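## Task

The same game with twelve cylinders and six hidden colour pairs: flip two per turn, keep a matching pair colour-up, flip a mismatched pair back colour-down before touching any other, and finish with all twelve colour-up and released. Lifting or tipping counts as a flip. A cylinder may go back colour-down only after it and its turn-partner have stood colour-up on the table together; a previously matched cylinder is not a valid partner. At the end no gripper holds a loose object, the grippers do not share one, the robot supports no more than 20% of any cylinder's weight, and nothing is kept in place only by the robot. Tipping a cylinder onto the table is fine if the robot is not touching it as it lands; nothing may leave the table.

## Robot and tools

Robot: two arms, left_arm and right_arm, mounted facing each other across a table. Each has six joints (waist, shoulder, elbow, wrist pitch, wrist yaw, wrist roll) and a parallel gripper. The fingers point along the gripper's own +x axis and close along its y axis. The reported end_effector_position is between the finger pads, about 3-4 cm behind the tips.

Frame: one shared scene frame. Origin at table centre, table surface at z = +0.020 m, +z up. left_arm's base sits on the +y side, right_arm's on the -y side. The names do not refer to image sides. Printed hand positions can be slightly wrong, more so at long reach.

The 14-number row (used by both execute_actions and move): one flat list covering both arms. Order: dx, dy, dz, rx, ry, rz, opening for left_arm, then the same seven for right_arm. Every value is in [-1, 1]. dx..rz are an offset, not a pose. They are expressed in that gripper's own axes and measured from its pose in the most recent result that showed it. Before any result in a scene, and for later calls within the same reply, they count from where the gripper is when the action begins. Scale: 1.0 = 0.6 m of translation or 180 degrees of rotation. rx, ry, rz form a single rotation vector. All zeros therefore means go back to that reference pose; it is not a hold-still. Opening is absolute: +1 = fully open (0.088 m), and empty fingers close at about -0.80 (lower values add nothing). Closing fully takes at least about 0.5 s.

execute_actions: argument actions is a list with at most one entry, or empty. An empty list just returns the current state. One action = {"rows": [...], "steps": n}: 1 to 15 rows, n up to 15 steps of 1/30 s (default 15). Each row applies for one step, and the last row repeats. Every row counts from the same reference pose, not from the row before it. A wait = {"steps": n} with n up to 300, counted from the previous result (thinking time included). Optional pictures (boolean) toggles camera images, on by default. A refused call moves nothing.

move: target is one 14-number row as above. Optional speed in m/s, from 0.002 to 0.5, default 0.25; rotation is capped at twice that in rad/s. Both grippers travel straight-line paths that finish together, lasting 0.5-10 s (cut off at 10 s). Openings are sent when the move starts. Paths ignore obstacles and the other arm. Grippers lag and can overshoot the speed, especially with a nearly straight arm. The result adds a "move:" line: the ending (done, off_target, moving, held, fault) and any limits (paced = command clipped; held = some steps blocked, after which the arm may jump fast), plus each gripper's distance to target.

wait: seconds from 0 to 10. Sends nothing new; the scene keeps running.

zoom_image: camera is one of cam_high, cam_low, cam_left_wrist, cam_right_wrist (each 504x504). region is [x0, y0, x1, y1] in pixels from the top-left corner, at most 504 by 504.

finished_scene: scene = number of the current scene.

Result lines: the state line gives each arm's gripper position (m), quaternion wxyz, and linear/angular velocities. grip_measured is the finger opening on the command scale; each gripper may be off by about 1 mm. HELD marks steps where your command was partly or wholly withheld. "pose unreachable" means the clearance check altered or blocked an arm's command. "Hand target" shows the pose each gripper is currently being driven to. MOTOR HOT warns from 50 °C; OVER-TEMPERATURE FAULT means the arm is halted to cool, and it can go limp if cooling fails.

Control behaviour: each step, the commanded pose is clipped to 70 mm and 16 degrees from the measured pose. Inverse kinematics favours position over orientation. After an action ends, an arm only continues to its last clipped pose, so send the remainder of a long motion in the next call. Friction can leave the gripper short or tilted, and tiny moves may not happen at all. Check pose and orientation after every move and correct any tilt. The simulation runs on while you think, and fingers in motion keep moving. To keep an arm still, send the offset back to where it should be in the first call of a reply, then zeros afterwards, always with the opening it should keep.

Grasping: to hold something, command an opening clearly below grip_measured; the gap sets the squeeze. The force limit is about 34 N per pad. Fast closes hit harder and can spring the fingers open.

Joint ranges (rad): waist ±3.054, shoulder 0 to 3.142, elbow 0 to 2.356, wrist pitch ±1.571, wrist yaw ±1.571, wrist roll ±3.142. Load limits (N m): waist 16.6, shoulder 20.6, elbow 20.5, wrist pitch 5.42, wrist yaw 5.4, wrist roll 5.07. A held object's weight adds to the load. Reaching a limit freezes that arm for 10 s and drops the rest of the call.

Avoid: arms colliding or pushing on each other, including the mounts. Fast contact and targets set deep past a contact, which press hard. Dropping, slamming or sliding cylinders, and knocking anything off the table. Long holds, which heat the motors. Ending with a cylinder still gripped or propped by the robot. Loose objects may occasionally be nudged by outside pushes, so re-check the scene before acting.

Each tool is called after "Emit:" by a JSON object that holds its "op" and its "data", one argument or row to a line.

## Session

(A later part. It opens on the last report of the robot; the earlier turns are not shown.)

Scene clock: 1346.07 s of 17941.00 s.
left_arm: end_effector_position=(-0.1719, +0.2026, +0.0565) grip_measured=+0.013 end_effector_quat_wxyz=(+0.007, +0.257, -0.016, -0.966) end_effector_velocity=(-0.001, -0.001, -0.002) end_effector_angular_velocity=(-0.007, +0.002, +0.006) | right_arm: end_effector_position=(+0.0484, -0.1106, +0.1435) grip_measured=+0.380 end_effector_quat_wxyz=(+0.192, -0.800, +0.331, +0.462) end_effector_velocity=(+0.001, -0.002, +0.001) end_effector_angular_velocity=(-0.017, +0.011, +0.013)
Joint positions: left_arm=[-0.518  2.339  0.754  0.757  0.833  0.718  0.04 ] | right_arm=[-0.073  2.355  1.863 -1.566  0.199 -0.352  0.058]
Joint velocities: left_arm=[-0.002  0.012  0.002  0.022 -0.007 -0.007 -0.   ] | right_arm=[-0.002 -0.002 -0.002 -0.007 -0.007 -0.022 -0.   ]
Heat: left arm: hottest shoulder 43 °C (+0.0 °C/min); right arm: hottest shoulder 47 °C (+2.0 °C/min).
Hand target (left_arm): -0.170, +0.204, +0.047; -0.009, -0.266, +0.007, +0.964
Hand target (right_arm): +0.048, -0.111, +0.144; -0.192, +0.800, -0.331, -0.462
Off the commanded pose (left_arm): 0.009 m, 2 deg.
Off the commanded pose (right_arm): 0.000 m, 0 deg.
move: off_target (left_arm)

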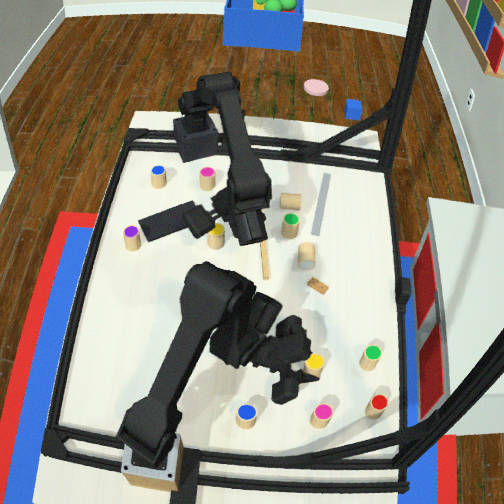

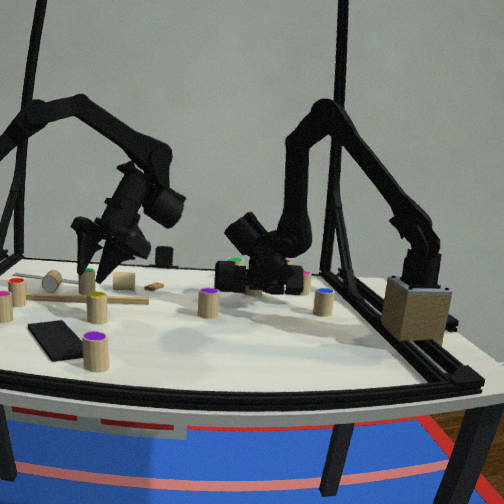

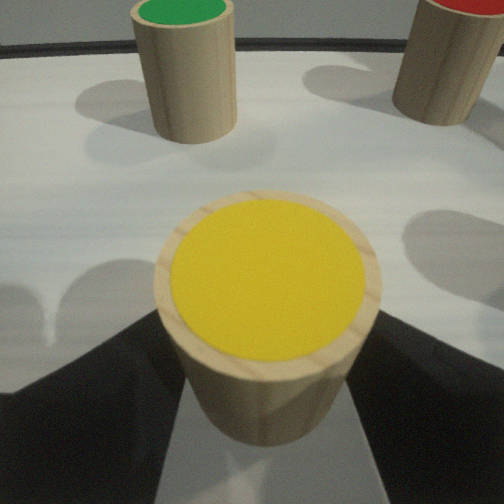

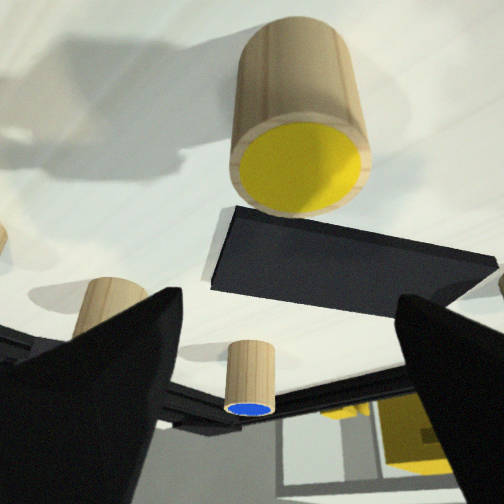

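Emit:
{"op": "execute_actions", "data": {
  "actions": [
    {"rows":[[0,0,0,0,0,0,0.38,0,0,0,0,0,0,0.38]],"steps":10}
  ],
  "pictures": false
}}

Emit:
{"op": "move", "data": {
  "target": [-0.085,0,0.115,0,0,0,0.38,0,0,0,0,0,0,0.38],
  "speed": 0.15
}}

Scene clock: 1350.13 s of 17941.00 s.
left_arm: end_effector_position=(-0.1717, +0.2029, +0.0555) grip_measured=+0.358 end_effector_quat_wxyz=(+0.006, +0.258, -0.015, -0.966) end_effector_velocity=(+0.001, +0.003, -0.002) end_effector_angular_velocity=(+0.027, -0.010, +0.013) | right_arm: end_effector_position=(+0.0484, -0.1106, +0.1435) grip_measured=+0.380 end_effector_quat_wxyz=(+0.192, -0.800, +0.331, +0.462) end_effector_velocity=(+0.001, -0.002, +0.001) end_effector_angular_velocity=(-0.007, +0.001, -0.012)
Joint positions: left_arm=[-0.519  2.341  0.754  0.755  0.832  0.718  0.057] | right_arm=[-0.073  2.355  1.863 -1.566  0.199 -0.352  0.058]
Joint velocities: left_arm=[-0.002 -0.002 -0.007 -0.007 -0.007 -0.022  0.01 ] | right_arm=[-0.002 -0.002 -0.002 -0.007 -0.007  0.007 -0.   ]
Heat: left arm: hottest shoulder 43 °C (+1.0 °C/min); right arm: hottest shoulder 47 °C (+3.0 °C/min).
Hand target (left_arm): -0.172, +0.203, +0.056; -0.006, -0.257, +0.016, +0.966
Hand target (right_arm): +0.048, -0.111, +0.144; -0.192, +0.800, -0.331, -0.462
Off the commanded pose (left_arm): 0.001 m, 0 deg.
Off the commanded pose (right_arm): 0.000 m, 0 deg.
Steps of this call (steps 1 to 112: nothing new was sent; steps 113 to 122: all 10 steps of this action). Readings (end_effector_position):
113: left_arm (-0.1722, +0.2026, +0.0563) | right_arm (+0.0484, -0.1106, +0.1435)
114: left_arm (-0.1723, +0.2024, +0.0564) | right_arm (+0.0484, -0.1106, +0.1435)
116: left_arm (-0.1719, +0.2025, +0.0558) | right_arm (+0.0484, -0.1106, +0.1435)
120: left_arm (-0.1717, +0.2029, +0.0555) | right_arm (+0.0484, -0.1106, +0.1435)
122: the state above

Scene clock: 1351.40 s of 17941.00 s.
left_arm: end_effector_position=(-0.1628, +0.2059, +0.1376) grip_measured=+0.380 end_effector_quat_wxyz=(+0.006, +0.260, -0.012, -0.965) end_effector_velocity=(-0.000, +0.003, +0.005) end_effector_angular_velocity=(+0.011, +0.004, -0.004) | right_arm: end_effector_position=(+0.0484, -0.1106, +0.1435) grip_measured=+0.380 end_effector_quat_wxyz=(+0.192, -0.800, +0.331, +0.462) end_effector_velocity=(+0.001, -0.002, +0.001) end_effector_angular_velocity=(-0.017, +0.011, +0.013)
Joint positions: left_arm=[-0.499  1.973  0.71   0.406  0.843  0.741  0.058] | right_arm=[-0.073  2.355  1.863 -1.566  0.199 -0.352  0.058]
Joint velocities: left_arm=[-0.002 -0.022 -0.002 -0.022  0.007 -0.007  0.   ] | right_arm=[-0.002 -0.002 -0.002 -0.007 -0.007 -0.022  0.   ]
Heat: left arm: hottest shoulder 43 °C (+1.0 °C/min); right arm: hottest shoulder 47 °C (+3.0 °C/min).
Hand target (left_arm): -0.162, +0.205, +0.141; -0.007, -0.258, +0.015, +0.966
Hand target (right_arm): +0.048, -0.111, +0.144; -0.192, +0.800, -0.331, -0.462
Off the commanded pose (left_arm): 0.003 m, 1 deg.
Off the commanded pose (right_arm): 0.000 m, 0 deg.
move: done

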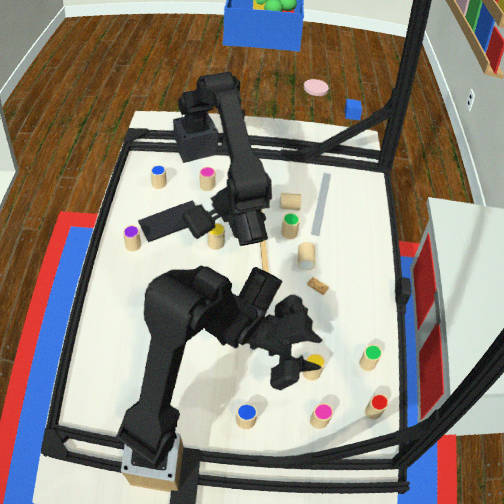

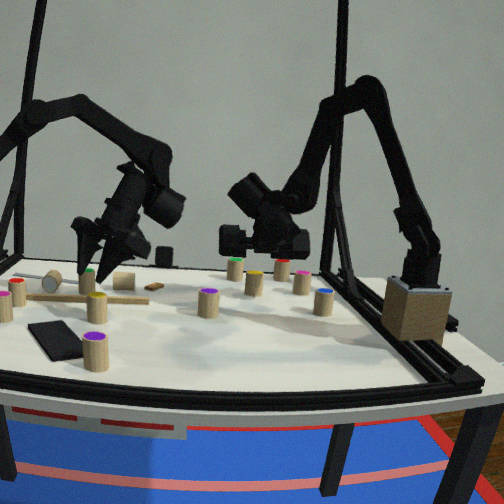

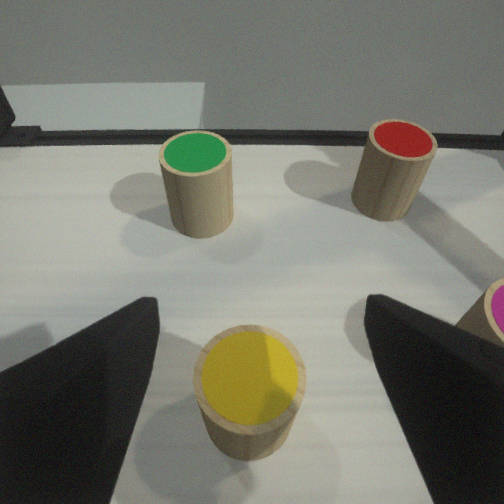

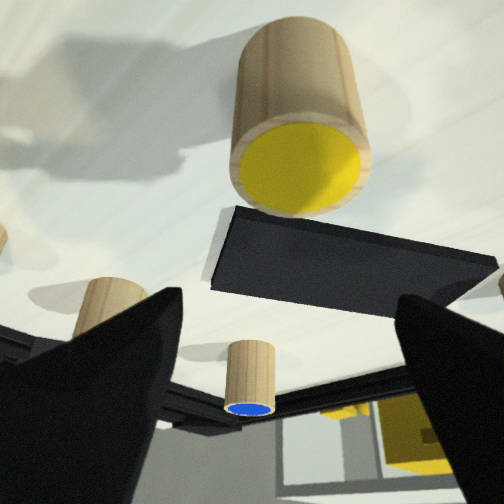

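Emit:
{"op": "finished_scene", "data": {
  "scene": 2
}}

The scene is finished: the task was done.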